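# Fetch utility cart into yellow bay, close sliding door

## Task

Go to the adjoining room, get the utility cart and park it in the yellow bay so that each of its four wheels sits fully inside the taped area without touching the tape. The cart's load must remain on it, with no part extending beyond the cart's edges. Afterwards, slide the door completely closed. The door must not be slammed while opening or closing it, and the robot must not fall or be left leaning; either one fails the task. Anything that stays in place only because the robot is holding it at the end does not count.

## Robot and tools

Robot: a Hello Robot Stretch 3 with one arm. It has a two-wheel drive base (0.33 m long, 0.34 m wide), a lift that slides up a mast, and a telescoping arm that reaches out to the robot's right side. The arm ends in a wrist with yaw, pitch and roll and a two-finger gripper. The gripper cannot move forward on its own; drive the base to do that. On-the-spot turns pivot about the point midway between the drive wheels, 0.05 m behind the front edge. With the arm pulled in and the wrist folded, the wrist pokes up to 0.06 m past the right side and a turn sweeps a 0.28 m radius. An unfolded, level wrist reaches beyond that circle.

Frames: the base frame sits on the floor between the drive wheels, with x ahead, y to the left and z up. hand_pose is reported in this frame, at the point where the closed fingertips meet. With all wrist joints at zero, its x axis points up, y back along the arm toward the mast, and z toward the robot's rear. The odometry frame is where the base frame was when the scene began. base_odometry counts wheel rotation only, so wheel slip shows up as travel. Heading is positive to the left, between -3.142 and 3.142.

execute_actions: the argument "actions" is a list holding one action or none. An empty list just reports the state and images. An action may contain "base", "joints", or both, plus optional "contact_limits"; its motions start together. "base" holds exactly one command, given as an offset from where the base last measured itself: {"translate_m": d}, a straight drive in metres, forward positive, -1 to 1; or {"rotate_rad": d}, a turn in place in radians, left (counter-clockwise seen from above) positive, -3.2 to 3.2. The base cannot drive sideways. "joints" is an object of absolute targets keyed by joint name: lift_m 0 to 1.1 (arm height on the mast), arm_m 0 to 0.52 (extension), wrist_yaw_rad -1.345 to 4.42 (0 along the arm, positive swings toward the front, 3.0 folds it over the base), wrist_pitch_rad -1.57 to 0.451 (0 level, negative tips the fingers down), wrist_roll_rad -2.911 to 2.911 (0 fingers side by side and level), gripper_m -0.089 to 0.179 (larger means wider; the real fingertip gap is about 0.007 m smaller near closed and 0.025 m smaller fully open, and zero below 0.007), head_pan_rad -3.953 to 1.73 (0 ahead, positive left, -1.57 looks along the arm), head_tilt_rad -1.53 to 0.419 (0 level, negative down). "contact_limits" accepts only arm_m, a motor effort percentage from 1 to 100 at which the arm motion halts with contact_stop (about -value when retracting); smaller is softer, but too small stops at once. It also caps the arm's holding force until the next action. "cameras" picks which images come back: head_camera, nav_camera, wrist_camera or all; omitted or null gives all, [] gives none. Unknown keys or out-of-range numbers make the whole call refused with no motion. A joint or the base left out of an action may still be pushing toward an earlier target without any status showing it.

wait: {"seconds": 0 to 10}; commands nothing and returns the same report as an empty action list. zoom_image: {"camera", "region": [x0, y0, x1, y1]} in pixels of that camera's latest full image, origin top-left, up to 504 by 504. finished_scene: {"scene": n}; it is final, and the task must already be complete and remain so.

Result lines: base_status and joint_status describe how each motion of the last accepted action ended. For the base, "done" means the wheels turned the full amount, slip included. "off_target" means it stopped short and may still be pushing. After contact_stop, time_out or torque_fault the old target is dropped. The arm and lift stop when pressing firmly and then go slack until commanded again; a slack lift can sink under load or be pushed up by closing fingers on a surface. on_its_own covers things not commanded in the call; there, "held at" is the target being held, not the actual position, and effort outside its rest range suggests pushing or carrying. motor_effort is percent of maximum, positive toward larger joint values, peak in brackets; readings carry biases and noise. Positive wheel effort pushes forward. lidar_m lists 12 distances from the base origin, 30-degree sectors starting straight ahead and going counter-clockwise (4th left, 7th behind, 10th right), in a plane 0.17 m up, range 0.15 to 12 m, "-" for nothing; it misses clear objects and thin legs, and the robot's own body can hide sectors 5, 6, 9 and 10. wrist_depth_mm and head_depth_mm are 7 by 7 grids of median depths (45–1000 mm and 280–4000 mm). base_tilt gives forward and right lean in degrees; turned_by_wheels and turned_by_imu give rotation since the last report. After a stop is reported, the rest of that reply's motion calls are skipped.

Speed: the base moves fast (0.30 m/s, 1.9 rad/s) only with the arm stowed: lift_m below 0.30, arm_m below 0.03, wrist_yaw_rad above 2.54; otherwise 0.10 m/s and 0.63 rad/s.

Gripping: command gripper_m below the object's width; release by opening at least 0.02 above the touch value. Readings do not confirm a grasp.

Cautions: fold or unfold the wrist only with lift_m between 0.32 and 0.95, wrist_pitch_rad -0.4 and roll near 0; once folded the lift may go down to 0.25. With yaw below -0.4, keep pitch at -0.5 or lower. Pushing against something rigid with the gripper higher than about 0.45 m, pushing again after a contact_stop, or driving while holding something immovable can tip the robot; backing into furniture is riskiest. If it leans, reverse in small steps, free the gripper, and drop the lift to about 0.2. The base, wrist and head keep pushing on contact; wrist servos can overload and go limp for 10 s. Move the door gently, keep the load on the cart, and avoid drops and hard hits. The robot keeps acting while you think, and loose objects may occasionally get nudged.

Each tool is called after "Emit:" by a JSON object that holds its "method" and its "body".

## Session

Emit:
{"method": "execute_actions", "body": {"actions": []}}

Scene clock: 0.00 s.
base_odometry: x=+0.000 y=+0.000 heading=+0.000 (m, m, rad; odometry frame)
turned_by_wheels: +0.000 (rad since the last result)
turned_by_imu: +0.000 (rad since the last result)
base_tilt: forward=-2.3 right=+2.3 (deg)
lidar_m: 1.33 1.28 1.08 1.08 1.22 2.00 2.09 1.06 0.96 0.95 1.07 1.34
head_depth_mm: 1200 1194 1195 1210 1221 1216 1220 / 1225 1225 1212 1236 1241 1247 1254 / 1260 1267 1242 1262 1278 1281 1288 / 1299 1303 1292 1298 1317 1319 1332 / 1333 1342 1322 1341 1355 1356 1360 / 1371 1376 1385 1378 1392 1384 1401 / 1413 1423 1434 1438 1430 1436 1445
base_status: not commanded
joint_positions: lift_m=+0.522 arm_m=+0.002 wrist_yaw_rad=+3.058 wrist_pitch_rad=-0.575 wrist_roll_rad=+0.013 gripper_m=+0.037 head_pan_rad=+0.009 head_tilt_rad=+0.007
joint_status: not commanded
motor_effort: left_wheel=+0 right_wheel=+0 lift_m=+21 arm_m=+0 wrist_yaw_rad=+0 wrist_pitch_rad=+8 wrist_roll_rad=+0 gripper_m=+0 head_pan_rad=+0 head_tilt_rad=+3 (%)
hand_pose: x=-0.0044 y=+0.0545 z=+0.5012 quat_wxyz=(+0.230, +0.690, +0.171, +0.665) (m; base frame)
wrist_depth_mm: - - - - - - - / - - - - - - - / - - - - - 994 968 / 933 913 881 886 860 850 831 / 804 805 774 755 756 740 731 / 712 694 708 674 658 666 644 / 632 626 - - 600 586 581
pictures: head_camera (sideways: a quarter turn clockwise sets it upright), nav_camera (sideways: a quarter turn counterclockwise sets it upright), wrist_camera
Images, in order (width x height): head_camera 896x504, nav_camera 672x504, wrist_camera 644x364.

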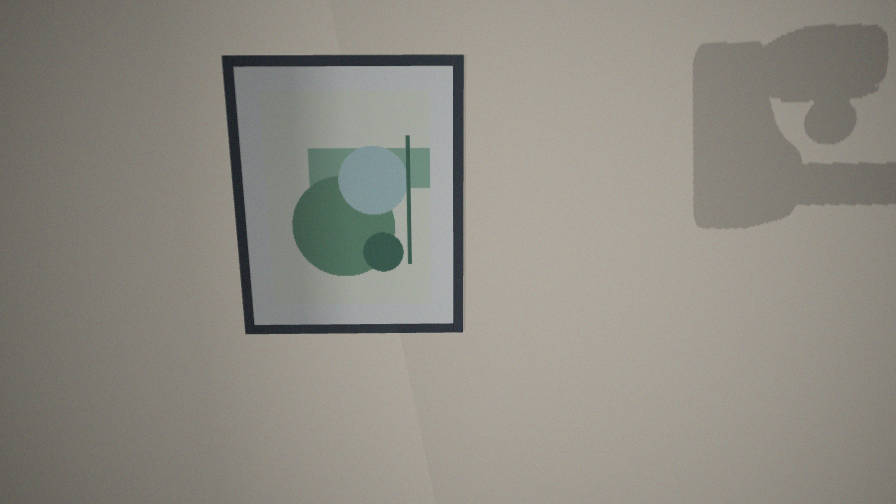

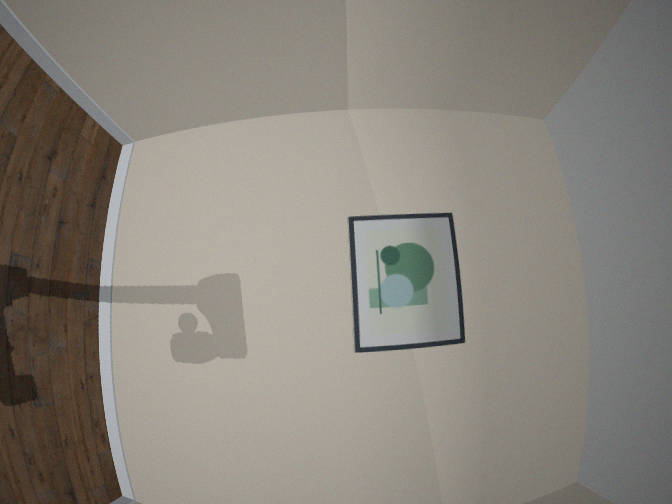

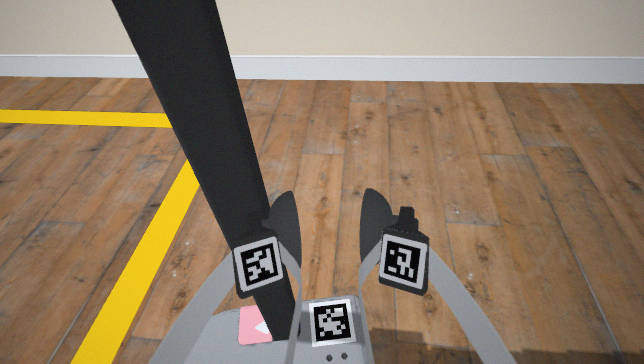

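Emit:
{"method": "execute_actions", "body": {"actions": [{"joints":{"head_pan_rad":1.57,"head_tilt_rad":-0.7}}], "cameras": ["head_camera","nav_camera"]}}

Emit:
{"method": "execute_actions", "body": {"actions": [{"joints":{"head_pan_rad":-3.14,"head_tilt_rad":-0.5}}], "cameras": ["head_camera","nav_camera"]}}

Emit:
{"method": "execute_actions", "body": {"actions": [{"joints":{"head_pan_rad":-1.57,"head_tilt_rad":-0.5}}], "cameras": ["head_camera","nav_camera"]}}

Scene clock: 4.40 s.
base_odometry: x=+0.000 y=+0.000 heading=+0.000 (m, m, rad; odometry frame)
turned_by_wheels: +0.000 (rad since the last result)
turned_by_imu: +0.000 (rad since the last result)
base_tilt: forward=-2.3 right=+2.3 (deg)
lidar_m: 1.33 1.28 1.08 1.07 1.21 2.00 2.10 1.07 0.95 0.95 1.08 1.33
head_depth_mm: 854 959 1090 1252 1471 1334 1152 / 878 985 1119 1294 1504 1335 1159 / 896 1009 1145 1332 1523 1347 1164 / 916 1034 1179 1381 1553 1352 1157 / 940 1054 1220 1431 1586 1348 1167 / 953 1088 1252 1468 1592 1378 - / 985 1106 1283 1525 1658 - -
base_status: not commanded
joint_positions: lift_m=+0.522 arm_m=+0.002 wrist_yaw_rad=+3.058 wrist_pitch_rad=-0.575 wrist_roll_rad=+0.013 gripper_m=+0.037 head_pan_rad=+1.563 head_tilt_rad=-0.691
joint_status: all done
motor_effort: left_wheel=+0(0) right_wheel=+0(0) lift_m=+21(21) arm_m=+1(1) wrist_yaw_rad=+0(0) wrist_pitch_rad=+8(8) wrist_roll_rad=+0(0) gripper_m=+0(0) head_pan_rad=+4(50) head_tilt_rad=-5(48) (%)
hand_pose: x=-0.0044 y=+0.0545 z=+0.5012 quat_wxyz=(+0.230, +0.690, +0.171, +0.665) (m; base frame)
wrist_depth_mm: - - - - - - - / - - - - - - - / - - - - - 980 958 / 929 919 887 880 861 850 827 / 803 787 784 762 753 739 720 / 713 698 702 687 656 657 652 / 629 625 - - 603 590 587
pictures: head_camera (sideways: a quarter turn clockwise sets it upright), nav_camera (sideways: a quarter turn counterclockwise sets it upright)
Images, in order (width x height): head_camera 896x504, nav_camera 672x504.

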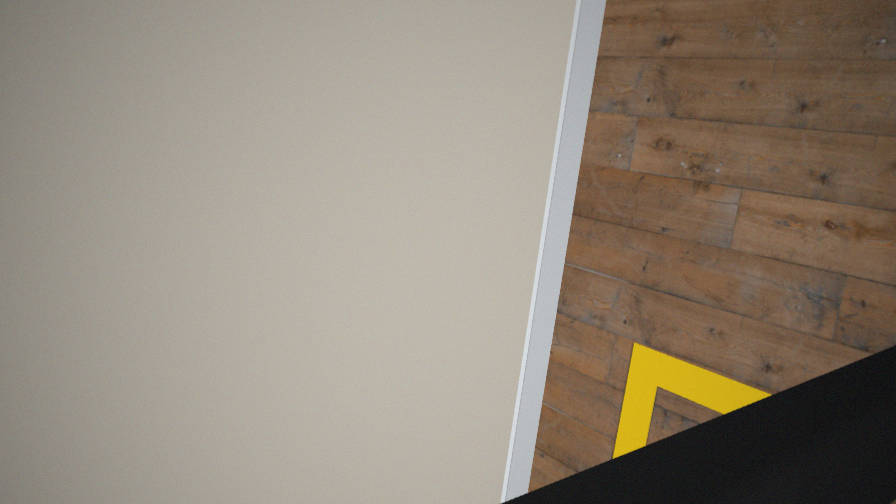

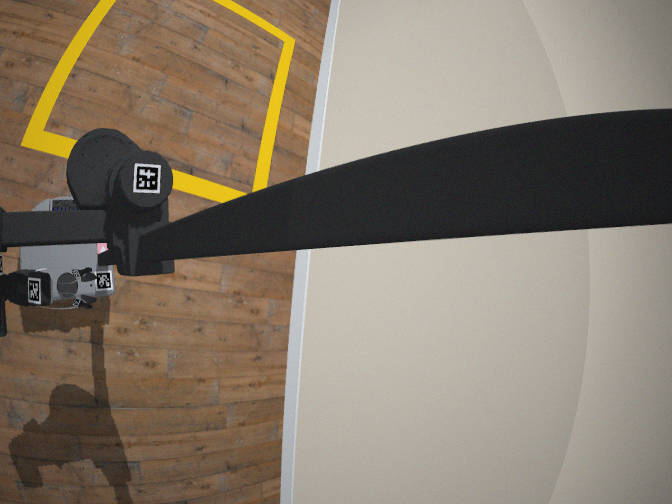

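Scene clock: 7.13 s.
base_odometry: x=+0.000 y=+0.000 heading=+0.000 (m, m, rad; odometry frame)
turned_by_wheels: +0.000 (rad since the last result)
turned_by_imu: +0.000 (rad since the last result)
base_tilt: forward=-2.3 right=+2.4 (deg)
lidar_m: 1.33 1.28 1.08 1.07 1.21 2.00 2.10 1.07 0.95 0.95 1.08 1.34
head_depth_mm: 1965 2110 2312 2452 1874 1515 1256 / 1990 2149 2397 2508 1892 1514 1270 / 2028 2205 2455 2478 1875 1523 1265 / 2093 2295 2525 2548 1918 1526 1272 / 2141 2313 2525 2460 1910 1536 1276 / 1896 1978 2052 2135 1894 1539 1267 / 1548 1481 1550 1623 1686 1546 1278
base_status: not commanded
joint_positions: lift_m=+0.522 arm_m=+0.002 wrist_yaw_rad=+3.058 wrist_pitch_rad=-0.575 wrist_roll_rad=+0.013 gripper_m=+0.037 head_pan_rad=-3.133 head_tilt_rad=-0.507
joint_status: all done
motor_effort: left_wheel=+0(0) right_wheel=-1(0) lift_m=+21(21) arm_m=+1(1) wrist_yaw_rad=+0(0) wrist_pitch_rad=+8(8) wrist_roll_rad=+0(0) gripper_m=+0(0) head_pan_rad=-4(51) head_tilt_rad=+4(27) (%)
hand_pose: x=-0.0044 y=+0.0545 z=+0.5012 quat_wxyz=(+0.230, +0.690, +0.171, +0.665) (m; base frame)
wrist_depth_mm: - - - - - - - / - - - - - - - / - - - - - 984 978 / 938 917 892 880 867 845 842 / 801 794 777 772 755 725 727 / 702 695 705 679 650 655 650 / 624 634 - - 605 588 585
pictures: head_camera (sideways: a quarter turn clockwise sets it upright), nav_camera (sideways: a quarter turn counterclockwise sets it upright)
Images, in order (width x height): head_camera 896x504, nav_camera 672x504.

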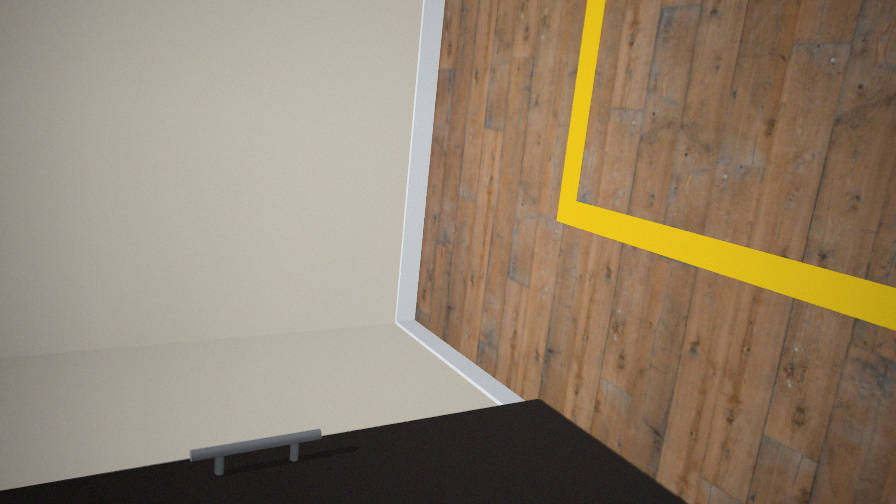

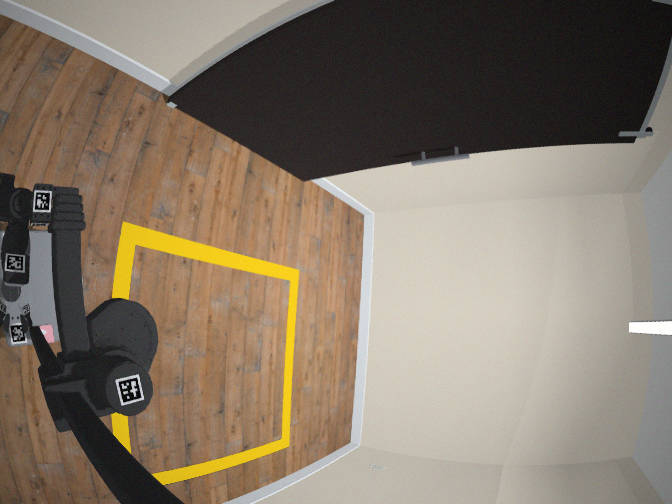

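Scene clock: 8.47 s.
base_odometry: x=+0.000 y=+0.000 heading=+0.000 (m, m, rad; odometry frame)
turned_by_wheels: +0.000 (rad since the last result)
turned_by_imu: +0.000 (rad since the last result)
base_tilt: forward=-2.3 right=+2.3 (deg)
lidar_m: 1.33 1.28 1.08 1.07 1.21 2.01 2.09 1.07 0.96 0.95 1.08 1.34
head_depth_mm: 749 811 888 984 1100 1242 1263 / 763 834 911 1009 1133 1286 1260 / 777 847 937 1038 1170 1330 1262 / 795 871 959 1071 1205 1392 1267 / 813 895 986 1094 1248 1407 1276 / 833 913 1013 1135 1294 1449 1277 / 851 938 1046 1179 1342 1487 1277
base_status: not commanded
joint_positions: lift_m=+0.522 arm_m=+0.002 wrist_yaw_rad=+3.058 wrist_pitch_rad=-0.575 wrist_roll_rad=+0.013 gripper_m=+0.037 head_pan_rad=-1.577 head_tilt_rad=-0.507
joint_status: all done
motor_effort: left_wheel=+0(0) right_wheel=-1(1) lift_m=+21(21) arm_m=+1(0) wrist_yaw_rad=+0(0) wrist_pitch_rad=+8(8) wrist_roll_rad=+0(0) gripper_m=+0(0) head_pan_rad=+4(51) head_tilt_rad=+5(5) (%)
hand_pose: x=-0.0044 y=+0.0545 z=+0.5012 quat_wxyz=(+0.230, +0.690, +0.171, +0.665) (m; base frame)
wrist_depth_mm: - - - - - - - / - - - - - - - / - - - - - 988 950 / 939 931 882 866 865 849 828 / 809 784 784 766 752 739 723 / 704 702 717 683 649 659 648 / 633 627 - - 601 589 579
pictures: head_camera (sideways: a quarter turn clockwise sets it upright), nav_camera (sideways: a quarter turn counterclockwise sets it upright)
Images, in order (width x height): head_camera 896x504, nav_camera 672x504.

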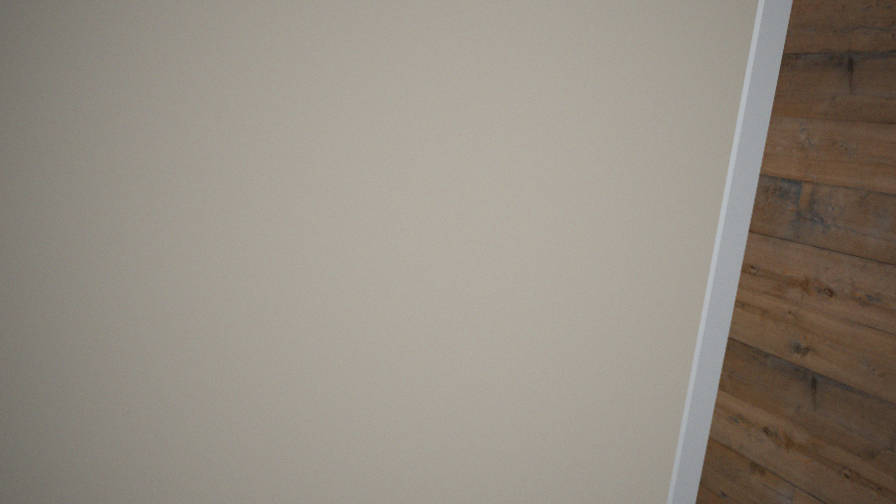

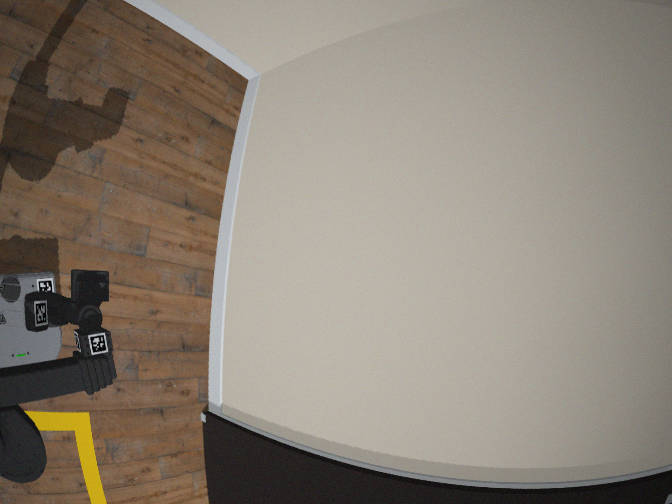

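Emit:
{"method": "execute_actions", "body": {"actions": [{"joints":{"head_pan_rad":-2.3,"head_tilt_rad":0.0}}], "cameras": ["head_camera","nav_camera"]}}

Scene clock: 14.07 s.
base_odometry: x=+0.000 y=+0.000 heading=+0.000 (m, m, rad; odometry frame)
turned_by_wheels: +0.000 (rad since the last result)
turned_by_imu: +0.000 (rad since the last result)
base_tilt: forward=-2.4 right=+2.4 (deg)
lidar_m: 1.33 1.28 1.08 1.07 1.21 2.00 2.09 1.07 0.96 0.95 1.07 1.34
head_depth_mm: 1133 1148 1151 1162 1165 1174 1191 / 1067 1072 1075 1088 1095 1103 1110 / 998 1012 1013 1017 1030 1030 1041 / 965 970 977 989 993 994 1005 / 956 959 966 973 978 982 989 / 908 912 918 920 924 931 931 / 867 869 873 879 879 885 888
base_status: not commanded
joint_positions: lift_m=+0.522 arm_m=+0.002 wrist_yaw_rad=+3.058 wrist_pitch_rad=-0.575 wrist_roll_rad=+0.013 gripper_m=+0.037 head_pan_rad=-2.293 head_tilt_rad=-0.014
joint_status: all done
motor_effort: left_wheel=+0(0) right_wheel=+0(1) lift_m=+21(21) arm_m=+1(1) wrist_yaw_rad=-1(0) wrist_pitch_rad=+8(8) wrist_roll_rad=+0(1) gripper_m=+0(0) head_pan_rad=-4(48) head_tilt_rad=+8(38) (%)
hand_pose: x=-0.0044 y=+0.0545 z=+0.5012 quat_wxyz=(+0.230, +0.690, +0.171, +0.665) (m; base frame)
wrist_depth_mm: - - - - - - - / - - - - - - - / - - - - - 993 950 / 942 907 875 882 871 853 825 / 813 794 782 767 757 729 724 / 709 708 713 674 645 661 645 / 631 624 - - 597 587 582
pictures: head_camera (sideways: a quarter turn clockwise sets it upright), nav_camera (sideways: a quarter turn counterclockwise sets it upright)
Images, in order (width x height): head_camera 896x504, nav_camera 672x504.

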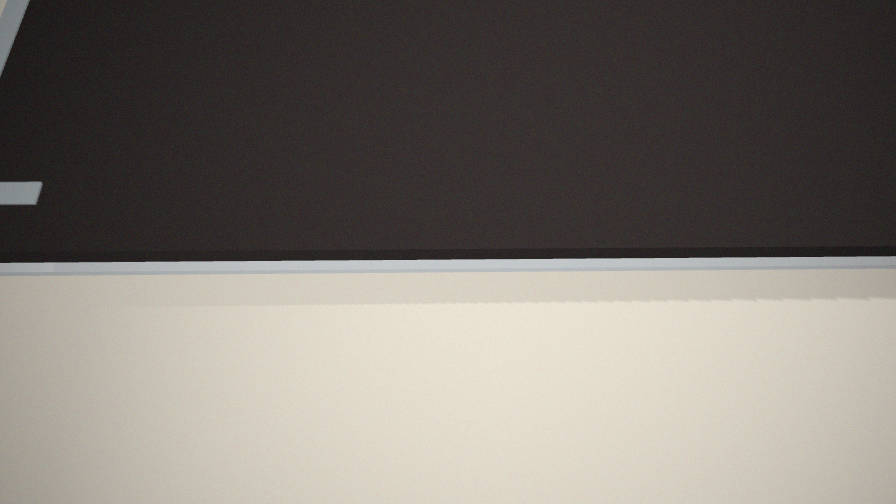

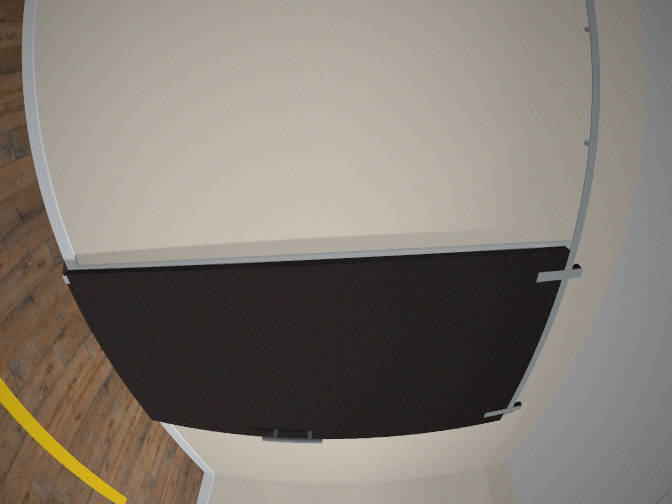

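Emit:
{"method": "execute_actions", "body": {"actions": [{"base":{"rotate_rad":-0.05},"joints":{"lift_m":0.28,"head_pan_rad":-2.3,"head_tilt_rad":-0.3}}], "cameras": []}}

Emit:
{"method": "execute_actions", "body": {"actions": [{"base":{"translate_m":-0.8}}], "cameras": []}}

Emit:
{"method": "execute_actions", "body": {"actions": [{"base":{"translate_m":-0.7},"joints":{"head_pan_rad":-1.7}}], "cameras": []}}

Emit:
{"method": "execute_actions", "body": {"actions": [{"base":{"rotate_rad":-0.195},"joints":{"lift_m":0.6,"wrist_pitch_rad":-0.4}}]}}

Scene clock: 47.00 s.
base_odometry: x=+0.000 y=+0.000 heading=-0.050 (m, m, rad; odometry frame)
turned_by_wheels: -0.050 (rad since the last result)
turned_by_imu: -0.049 (rad since the last result)
base_tilt: forward=-2.4 right=+2.4 (deg)
lidar_m: 1.33 1.33 1.08 1.07 1.18 1.86 2.31 1.10 0.96 0.95 1.05 1.34
head_depth_mm: 1050 1124 1208 1296 1407 1535 1482 / 988 1048 1120 1194 1291 1393 1437 / 926 981 1043 1104 1190 1282 1363 / 874 925 975 1037 1108 1191 1282 / 870 916 970 1032 1086 1165 1248 / 833 879 925 974 1029 1094 1155 / 796 832 873 918 966 1023 1079
base_status: done
joint_positions: lift_m=+0.281 arm_m=+0.002 wrist_yaw_rad=+3.058 wrist_pitch_rad=-0.575 wrist_roll_rad=+0.013 gripper_m=+0.037 head_pan_rad=-2.293 head_tilt_rad=-0.296
joint_status: all done
motor_effort: left_wheel=+2(4) right_wheel=-2(5) lift_m=+7(17) arm_m=+1(0) wrist_yaw_rad=+0(0) wrist_pitch_rad=+8(8) wrist_roll_rad=-1(0) gripper_m=+0(0) head_pan_rad=-3(4) head_tilt_rad=-3(29) (%)
hand_pose: x=-0.0044 y=+0.0545 z=+0.2600 quat_wxyz=(+0.230, +0.690, +0.171, +0.665) (m; base frame)
wrist_depth_mm: - - - 981 939 917 889 / 844 820 789 773 753 733 709 / 689 668 645 642 623 611 598 / 572 558 - 558 532 522 514 / 492 - - - 463 456 450 / - - - - 400 408 401 / - - - - 368 364 361
pictures: none
No camera images: the call's "cameras" was empty. Leave "cameras" out to get every camera's image.

Scene clock: 51.43 s.
base_odometry: x=-0.799 y=+0.040 heading=-0.050 (m, m, rad; odometry frame)
turned_by_wheels: +0.000 (rad since the last result)
turned_by_imu: +0.002 (rad since the last result)
base_tilt: forward=-2.4 right=+2.3 (deg)
lidar_m: 2.12 1.48 1.22 1.21 1.33 1.66 1.65 0.94 0.77 0.77 0.90 1.42
head_depth_mm: 962 1028 1104 1183 1280 1389 1439 / 835 887 948 984 1084 1200 1355 / 785 829 880 941 1003 1077 1174 / 739 780 831 876 931 999 1076 / 699 738 779 819 873 926 997 / 667 698 734 773 815 867 924 / 632 660 697 732 771 812 864
base_status: done
joint_positions: lift_m=+0.281 arm_m=+0.002 wrist_yaw_rad=+3.058 wrist_pitch_rad=-0.575 wrist_roll_rad=+0.013 gripper_m=+0.037 head_pan_rad=-2.293 head_tilt_rad=-0.297
joint_status: not commanded
motor_effort: left_wheel=+2(4) right_wheel=-2(6) lift_m=+8(8) arm_m=+1(1) wrist_yaw_rad=+0(0) wrist_pitch_rad=+8(8) wrist_roll_rad=-1(0) gripper_m=+1(1) head_pan_rad=-4(4) head_tilt_rad=-2(2) (%)
hand_pose: x=-0.0044 y=+0.0545 z=+0.2600 quat_wxyz=(+0.230, +0.690, +0.171, +0.665) (m; base frame)
wrist_depth_mm: - - - 977 948 916 874 / 847 825 799 770 754 727 713 / 688 675 647 637 622 610 603 / 574 565 - 557 535 519 513 / 498 - - - 466 456 451 / - - - - 399 408 399 / - - - - 370 363 360
pictures: none
No camera images: the call's "cameras" was empty. Leave "cameras" out to get every camera's image.

Scene clock: 55.40 s.
base_odometry: x=-1.498 y=+0.075 heading=-0.050 (m, m, rad; odometry frame)
turned_by_wheels: +0.000 (rad since the last result)
turned_by_imu: +0.002 (rad since the last result)
base_tilt: forward=-2.3 right=+2.4 (deg)
lidar_m: 2.81 1.63 1.33 1.32 1.18 0.97 0.96 0.86 0.70 0.65 0.71 1.12
head_depth_mm: 568 600 636 676 721 770 833 / 567 603 637 681 725 780 840 / 525 554 587 625 668 724 781 / 530 556 590 630 660 708 781 / 531 561 594 636 682 730 784 / 535 565 601 638 683 731 796 / 537 567 602 643 688 739 801
base_status: done
joint_positions: lift_m=+0.281 arm_m=+0.002 wrist_yaw_rad=+3.058 wrist_pitch_rad=-0.575 wrist_roll_rad=+0.013 gripper_m=+0.037 head_pan_rad=-1.707 head_tilt_rad=-0.297
joint_status: all done
motor_effort: left_wheel=+1(4) right_wheel=-2(6) lift_m=+8(8) arm_m=+1(1) wrist_yaw_rad=+0(0) wrist_pitch_rad=+8(8) wrist_roll_rad=+0(0) gripper_m=-1(0) head_pan_rad=+6(45) head_tilt_rad=-2(2) (%)
hand_pose: x=-0.0044 y=+0.0545 z=+0.2600 quat_wxyz=(+0.230, +0.690, +0.171, +0.665) (m; base frame)
wrist_depth_mm: - - - 982 937 915 894 / 855 819 792 775 750 740 712 / 686 672 647 642 623 608 594 / 575 566 - 553 535 522 516 / 500 - - - 467 457 447 / - - - - 397 406 401 / - - - - 371 365 361
pictures: none
No camera images: the call's "cameras" was empty. Leave "cameras" out to get every camera's image.

Scene clock: 59.13 s.
base_odometry: x=-1.498 y=+0.075 heading=-0.245 (m, m, rad; odometry frame)
turned_by_wheels: -0.195 (rad since the last result)
turned_by_imu: -0.195 (rad since the last result)
base_tilt: forward=-2.4 right=+2.4 (deg)
lidar_m: 2.49 1.93 1.38 1.32 1.36 1.01 0.96 0.99 0.74 0.65 0.66 0.90
head_depth_mm: 608 641 684 729 779 837 911 / 598 633 674 717 766 824 893 / 590 625 662 706 755 807 872 / 582 615 649 690 732 788 841 / 525 555 588 624 661 700 771 / 519 548 581 615 650 703 755 / 512 540 572 605 645 689 742
base_status: done
joint_positions: lift_m=+0.599 arm_m=+0.002 wrist_yaw_rad=+3.058 wrist_pitch_rad=-0.418 wrist_roll_rad=+0.013 gripper_m=+0.037 head_pan_rad=-1.707 head_tilt_rad=-0.297
joint_status: all done
motor_effort: left_wheel=+2(7) right_wheel=-2(6) lift_m=+33(37) arm_m=+0(1) wrist_yaw_rad=+0(0) wrist_pitch_rad=+11(12) wrist_roll_rad=+0(0) gripper_m=+0(0) head_pan_rad=+5(4) head_tilt_rad=-1(2) (%)
hand_pose: x=-0.0026 y=+0.0768 z=+0.6118 quat_wxyz=(+0.177, +0.701, +0.117, +0.681) (m; base frame)
wrist_depth_mm: - - - - - - - / - - - - - - - / - - - - - - - / - - - - - - - / - - - - 980 963 947 / 887 885 - 846 818 822 821 / 772 772 736 739 738 718 710
pictures: head_camera (sideways: a quarter turn clockwise sets it upright), nav_camera (sideways: a quarter turn counterclockwise sets it upright), wrist_camera
Images, in order (width x height): head_camera 896x504, nav_camera 672x504, wrist_camera 644x364.

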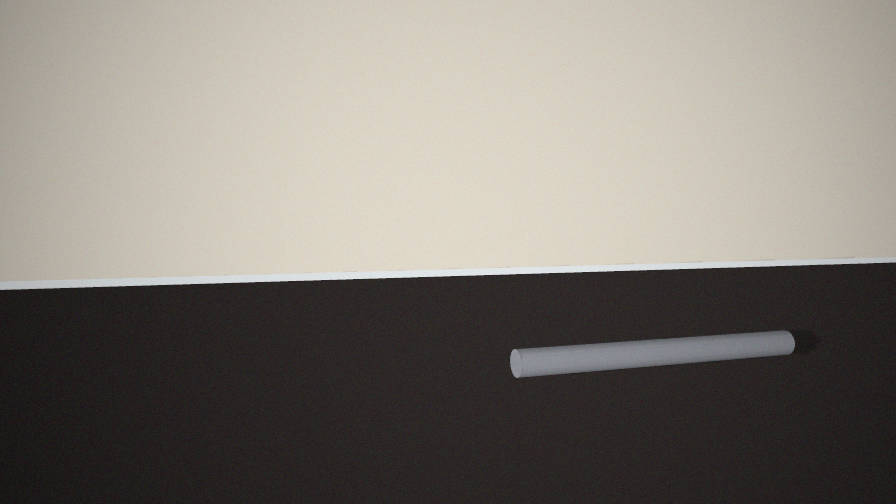

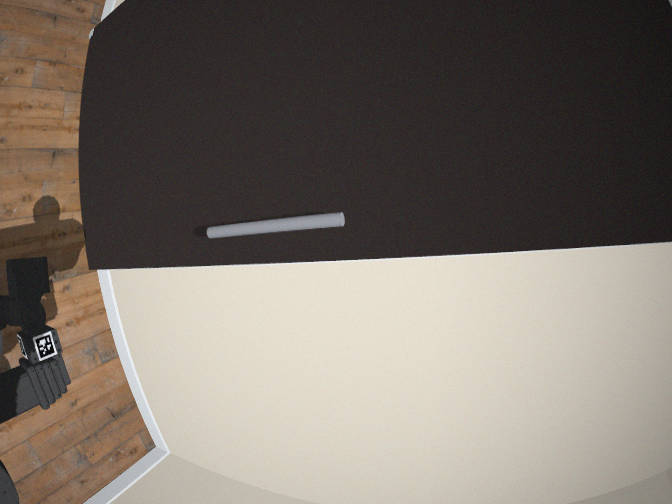

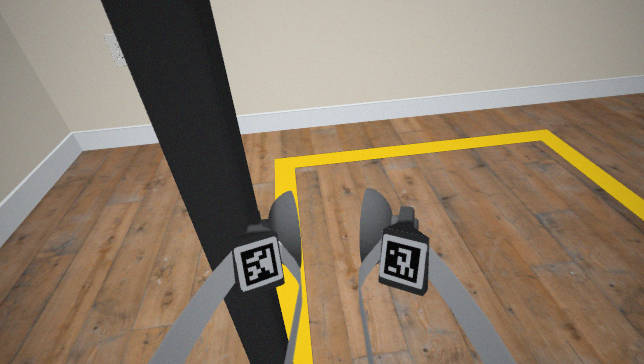

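Emit:
{"method": "execute_actions", "body": {"actions": [{"joints":{"lift_m":0.36,"wrist_yaw_rad":0.0,"gripper_m":0.0,"head_tilt_rad":-0.9,"head_pan_rad":-1.6}}]}}

Scene clock: 72.63 s.
base_odometry: x=-1.498 y=+0.075 heading=-0.245 (m, m, rad; odometry frame)
turned_by_wheels: +0.000 (rad since the last result)
turned_by_imu: +0.001 (rad since the last result)
base_tilt: forward=-2.4 right=+2.3 (deg)
lidar_m: 2.50 1.93 1.38 1.33 1.37 1.01 0.96 0.99 0.73 0.65 0.67 0.90
head_depth_mm: 619 722 871 1096 1337 1214 1096 / 614 719 864 1085 1333 1224 1127 / 612 715 859 1074 1333 1242 - / 556 649 778 974 1298 1225 1109 / 532 616 774 966 1280 1242 1108 / 552 643 770 952 1261 1238 1113 / 547 638 761 946 1250 1243 1119
base_status: not commanded
joint_positions: lift_m=+0.361 arm_m=+0.002 wrist_yaw_rad=+0.002 wrist_pitch_rad=-0.418 wrist_roll_rad=+0.013 gripper_m=+0.000 head_pan_rad=-1.607 head_tilt_rad=-0.888
joint_status: all done
motor_effort: left_wheel=+1(2) right_wheel=-2(2) lift_m=+7(31) arm_m=+1(1) wrist_yaw_rad=-2(6) wrist_pitch_rad=+11(11) wrist_roll_rad=+0(0) gripper_m=-3(93) head_pan_rad=+4(17) head_tilt_rad=-7(42) (%)
hand_pose: x=-0.0211 y=-0.3712 z=+0.3735 quat_wxyz=(+0.687, +0.147, -0.696, -0.147) (m; base frame)
wrist_depth_mm: 359 366 368 373 425 430 437 / 396 397 402 413 468 478 479 / 440 444 445 459 524 524 538 / 491 494 501 504 587 594 603 / 558 559 576 - 630 632 635 / 598 586 584 556 550 556 544 / 527 510 509 499 492 486 477
pictures: head_camera (sideways: a quarter turn clockwise sets it upright), nav_camera (sideways: a quarter turn counterclockwise sets it upright), wrist_camera
Images, in order (width x height): head_camera 896x504, nav_camera 672x504, wrist_camera 644x364.

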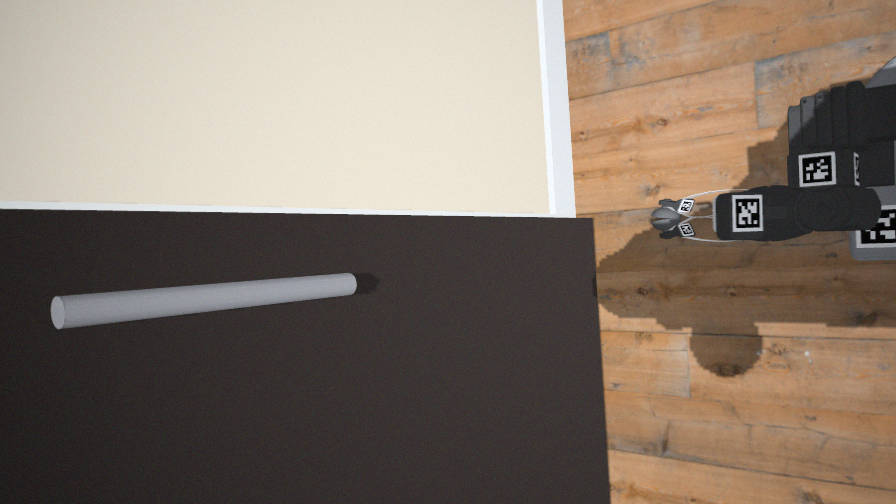

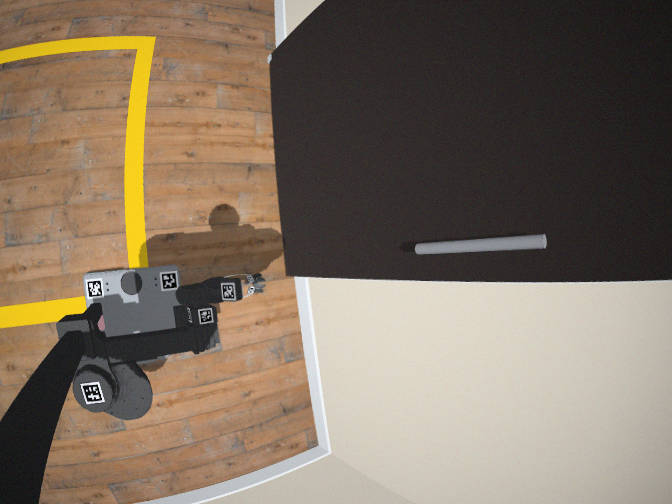

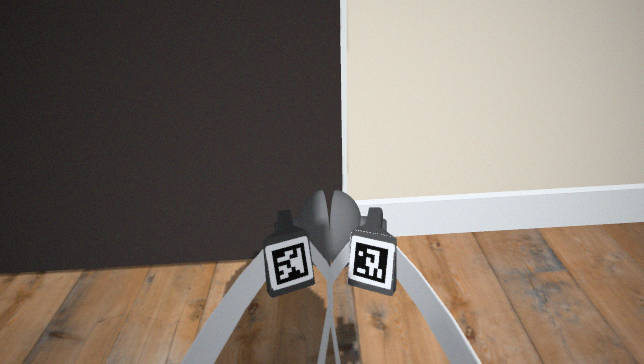

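Emit:
{"method": "execute_actions", "body": {"actions": [{"base":{"translate_m":-0.08},"joints":{"lift_m":0.22,"wrist_pitch_rad":0.0,"arm_m":0.15}}]}}

Scene clock: 77.27 s.
base_odometry: x=-1.576 y=+0.094 heading=-0.244 (m, m, rad; odometry frame)
turned_by_wheels: +0.000 (rad since the last result)
turned_by_imu: +0.001 (rad since the last result)
base_tilt: forward=-2.4 right=+2.4 (deg)
lidar_m: 2.50 1.92 1.38 1.32 1.29 0.92 0.88 0.91 0.74 0.65 0.67 0.90
head_depth_mm: 622 725 872 1101 1329 1206 1103 / 617 722 867 1084 1332 1227 1112 / 613 716 857 1076 1332 1267 1114 / 611 714 833 1040 1317 1226 1119 / 566 646 759 973 1280 1237 1112 / 531 615 767 953 1269 1234 1109 / 548 638 766 951 1252 1246 1111
base_status: done
joint_positions: lift_m=+0.221 arm_m=+0.150 wrist_yaw_rad=+0.001 wrist_pitch_rad=-0.022 wrist_roll_rad=+0.013 gripper_m=+0.000 head_pan_rad=-1.607 head_tilt_rad=-0.888
joint_status: all done
motor_effort: left_wheel=+1(3) right_wheel=-2(6) lift_m=+8(7) arm_m=+4(4) wrist_yaw_rad=-1(2) wrist_pitch_rad=+13(16) wrist_roll_rad=+0(0) gripper_m=-2(3) head_pan_rad=+4(4) head_tilt_rad=-7(7) (%)
hand_pose: x=-0.0213 y=-0.5504 z=+0.3299 quat_wxyz=(+0.703, +0.008, -0.711, -0.008) (m; base frame)
wrist_depth_mm: 233 235 239 289 290 291 293 / 242 244 247 301 301 303 303 / 253 253 257 312 315 317 316 / 263 266 269 325 327 328 328 / 276 277 279 - 340 342 347 / 288 289 291 360 363 360 361 / 301 303 305 371 376 374 378
pictures: head_camera (sideways: a quarter turn clockwise sets it upright), nav_camera (sideways: a quarter turn counterclockwise sets it upright), wrist_camera
Images, in order (width x height): head_camera 896x504, nav_camera 672x504, wrist_camera 644x364.

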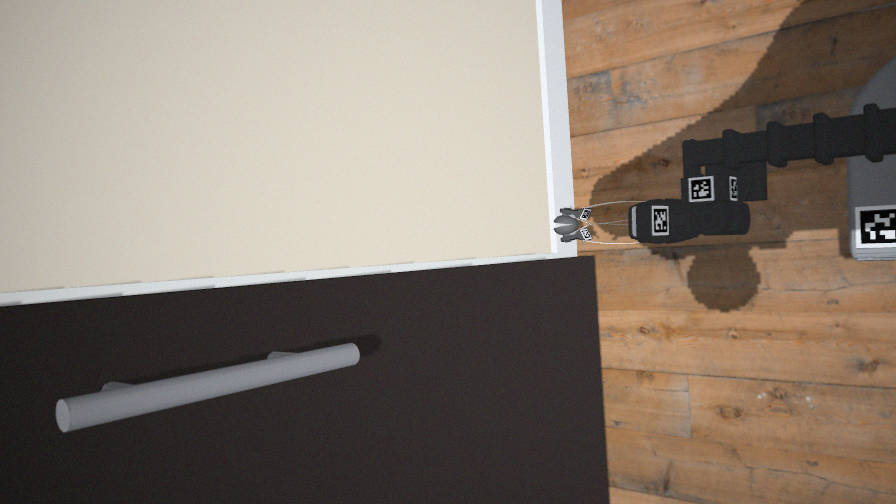

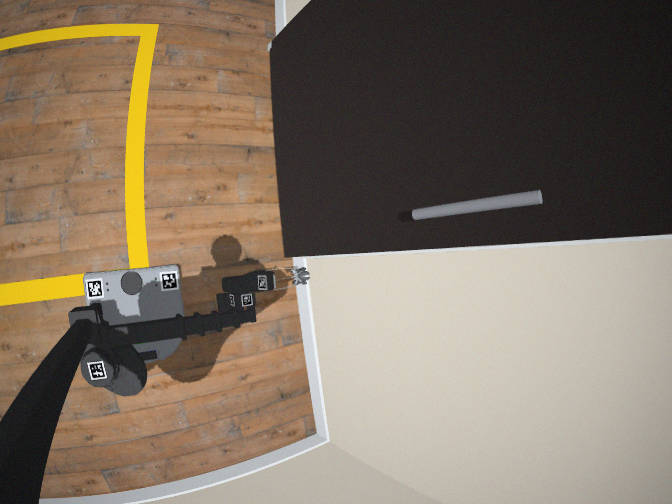

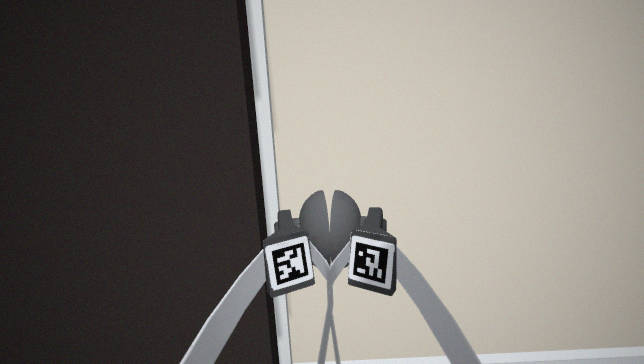

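Emit:
{"method": "execute_actions", "body": {"actions": [{"joints":{"arm_m":0.30},"contact_limits":{"arm_m":12}}]}}

Scene clock: 88.07 s.
base_odometry: x=-1.576 y=+0.094 heading=-0.244 (m, m, rad; odometry frame)
turned_by_wheels: +0.000 (rad since the last result)
turned_by_imu: +0.001 (rad since the last result)
base_tilt: forward=-2.4 right=+2.4 (deg)
lidar_m: 2.51 1.93 1.38 1.32 1.29 0.92 0.88 0.91 0.74 0.65 0.67 0.90
head_depth_mm: 619 726 872 1096 1337 1216 1098 / 618 721 866 1080 1331 1224 1112 / 615 718 862 1075 1335 1219 1122 / 610 712 832 1030 1307 1228 1123 / 565 647 755 965 1285 1232 1106 / 531 614 768 962 1266 1244 1109 / 550 640 766 950 1263 1243 1108
base_status: not commanded
joint_positions: lift_m=+0.221 arm_m=+0.291 wrist_yaw_rad=+0.001 wrist_pitch_rad=-0.022 wrist_roll_rad=+0.013 gripper_m=+0.000 head_pan_rad=-1.607 head_tilt_rad=-0.889
joint_status: arm_m contact_stop (moved +0.141 of +0.150)
on_its_own: arm_m is slack since a contact_stop, until your next command for it (your +0.300 is given up)
motor_effort: left_wheel=+2(2) right_wheel=-3(3) lift_m=+7(7) arm_m=+1(12) wrist_yaw_rad=-1(1) wrist_pitch_rad=+14(15) wrist_roll_rad=-1(0) gripper_m=-2(3) head_pan_rad=+3(4) head_tilt_rad=-7(7) (%)
contact_limits: arm_m 12 (drawing in: default 24, maximum 40; extending or still: default 35, maximum 56)
hand_pose: x=-0.0212 y=-0.6914 z=+0.3297 quat_wxyz=(+0.703, +0.008, -0.711, -0.008) (m; base frame)
wrist_depth_mm: 106 107 156 158 159 160 160 / 110 112 162 164 166 166 167 / 114 115 168 172 172 173 173 / 119 120 166 179 179 180 181 / 124 125 173 - 188 188 190 / 130 130 173 197 197 198 199 / 136 137 193 205 206 207 209
pictures: head_camera (sideways: a quarter turn clockwise sets it upright), nav_camera (sideways: a quarter turn counterclockwise sets it upright), wrist_camera
Images, in order (width x height): head_camera 896x504, nav_camera 672x504, wrist_camera 644x364.

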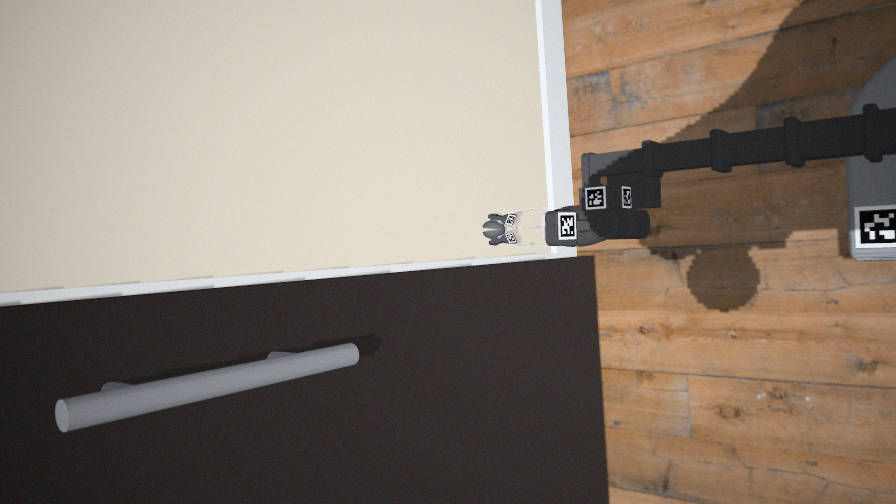

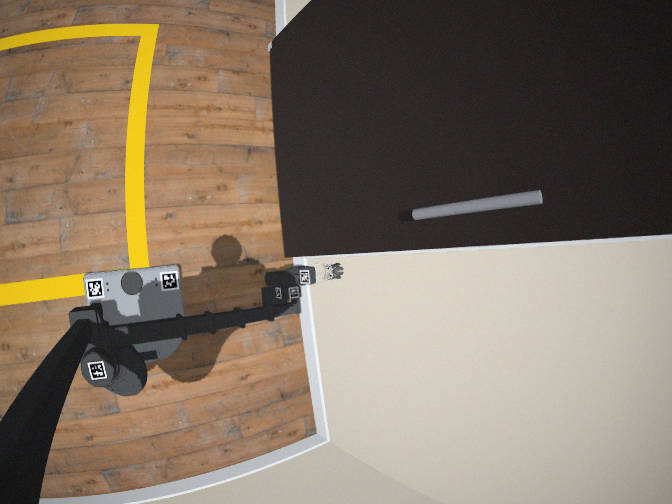

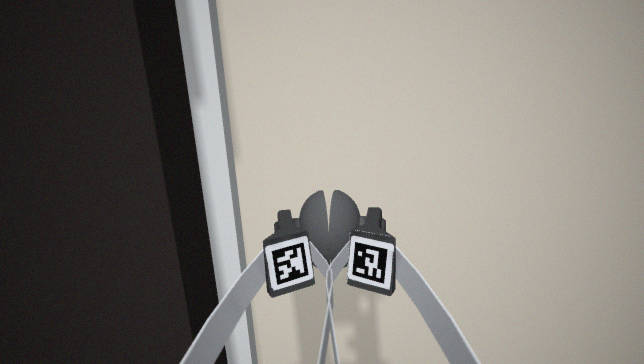

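Emit:
{"method": "execute_actions", "body": {"actions": [{"joints":{"arm_m":0.268}}], "cameras": []}}

Emit:
{"method": "execute_actions", "body": {"actions": [{"base":{"translate_m":0.1}}]}}

Scene clock: 95.43 s.
base_odometry: x=-1.576 y=+0.094 heading=-0.244 (m, m, rad; odometry frame)
turned_by_wheels: +0.000 (rad since the last result)
turned_by_imu: +0.000 (rad since the last result)
base_tilt: forward=-2.3 right=+2.4 (deg)
lidar_m: 2.50 1.92 1.38 1.32 1.29 0.92 0.88 0.91 0.74 0.65 0.67 0.90
head_depth_mm: 620 726 873 1097 1332 1217 1087 / 618 722 869 1086 1328 1231 1108 / 613 716 859 1073 1339 1210 1130 / 610 712 835 1039 1302 1229 1124 / 565 648 756 969 1282 1236 1107 / 532 615 769 961 1269 1241 1110 / 550 638 765 948 1251 1249 1116
base_status: not commanded
joint_positions: lift_m=+0.221 arm_m=+0.268 wrist_yaw_rad=+0.001 wrist_pitch_rad=-0.022 wrist_roll_rad=+0.013 gripper_m=+0.000 head_pan_rad=-1.607 head_tilt_rad=-0.889
joint_status: all done
motor_effort: left_wheel=+1(2) right_wheel=-2(2) lift_m=+7(7) arm_m=-2(1) wrist_yaw_rad=-2(2) wrist_pitch_rad=+13(13) wrist_roll_rad=-1(0) gripper_m=-3(3) head_pan_rad=+4(5) head_tilt_rad=-6(6) (%)
hand_pose: x=-0.0211 y=-0.6689 z=+0.3299 quat_wxyz=(+0.703, +0.008, -0.711, -0.008) (m; base frame)
wrist_depth_mm: 126 126 176 179 180 180 181 / 131 131 174 187 187 188 188 / 136 137 182 194 195 196 196 / 142 142 188 202 203 203 205 / 148 149 193 - 213 213 214 / 156 156 170 224 224 223 225 / 163 163 214 232 234 235 236
pictures: none
No camera images: the call's "cameras" was empty. Leave "cameras" out to get every camera's image.

Scene clock: 97.70 s.
base_odometry: x=-1.479 y=+0.070 heading=-0.244 (m, m, rad; odometry frame)
turned_by_wheels: +0.000 (rad since the last result)
turned_by_imu: -0.001 (rad since the last result)
base_tilt: forward=-2.3 right=+2.4 (deg)
lidar_m: 2.48 1.93 1.39 1.32 1.37 1.02 0.98 1.01 0.74 0.65 0.67 0.90
head_depth_mm: 618 720 871 1089 1330 1218 1093 / 614 717 862 1080 1333 1225 1110 / 612 713 854 1070 1339 1201 1119 / 681 2031 905 1086 1329 1234 1120 / 564 645 754 965 1288 1238 1103 / 529 611 766 951 1260 1247 1108 / 546 634 762 944 1256 1240 1120
base_status: done
joint_positions: lift_m=+0.221 arm_m=+0.268 wrist_yaw_rad=-0.002 wrist_pitch_rad=-0.022 wrist_roll_rad=+0.013 gripper_m=+0.000 head_pan_rad=-1.607 head_tilt_rad=-0.889
joint_status: not commanded
motor_effort: left_wheel=+1(16) right_wheel=-1(31) lift_m=+8(7) arm_m=-1(3) wrist_yaw_rad=+3(100) wrist_pitch_rad=+13(13) wrist_roll_rad=-1(0) gripper_m=-4(10) head_pan_rad=+3(5) head_tilt_rad=-6(7) (%)
hand_pose: x=-0.0220 y=-0.6687 z=+0.3299 quat_wxyz=(+0.703, +0.007, -0.711, -0.009) (m; base frame)
wrist_depth_mm: 123 124 - 166 167 179 180 / 128 129 - 173 174 186 186 / 133 134 - 181 182 193 194 / 138 139 - 190 190 202 203 / 145 146 838 - 208 211 212 / 151 152 167 208 216 221 223 / 159 160 525 361 219 231 234
pictures: head_camera (sideways: a quarter turn clockwise sets it upright), nav_camera (sideways: a quarter turn counterclockwise sets it upright), wrist_camera
Images, in order (width x height): head_camera 896x504, nav_camera 672x504, wrist_camera 644x364.

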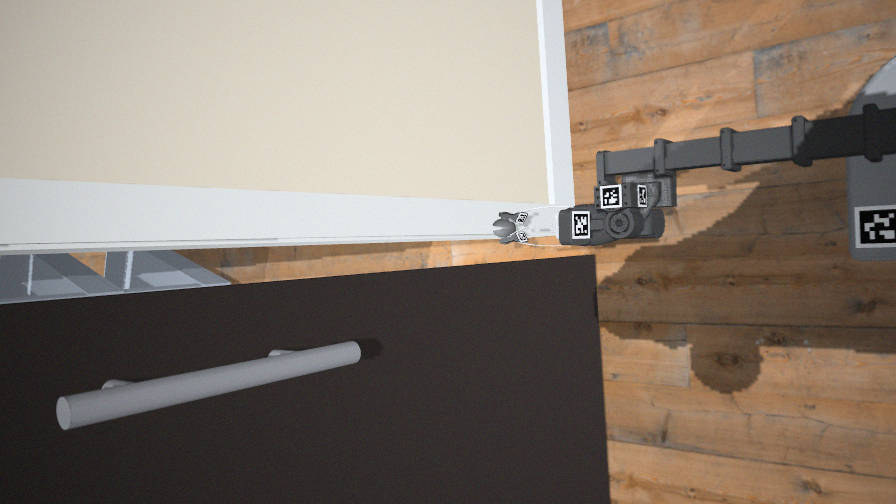

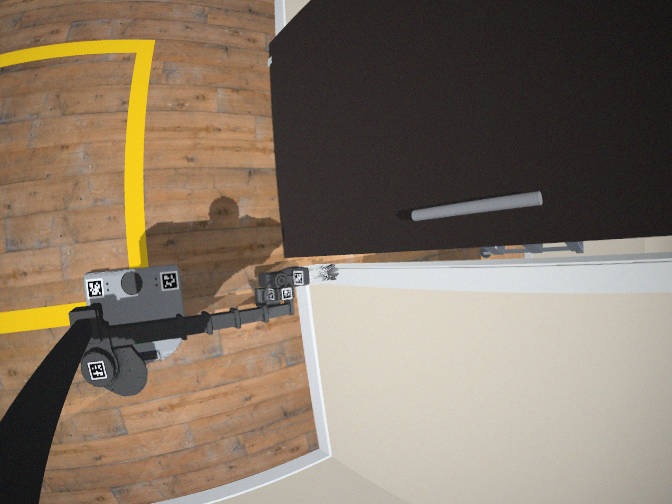

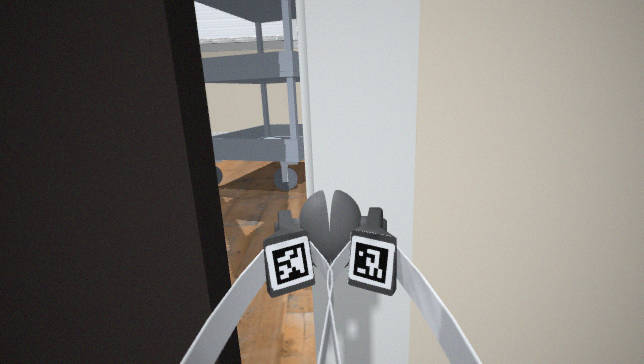

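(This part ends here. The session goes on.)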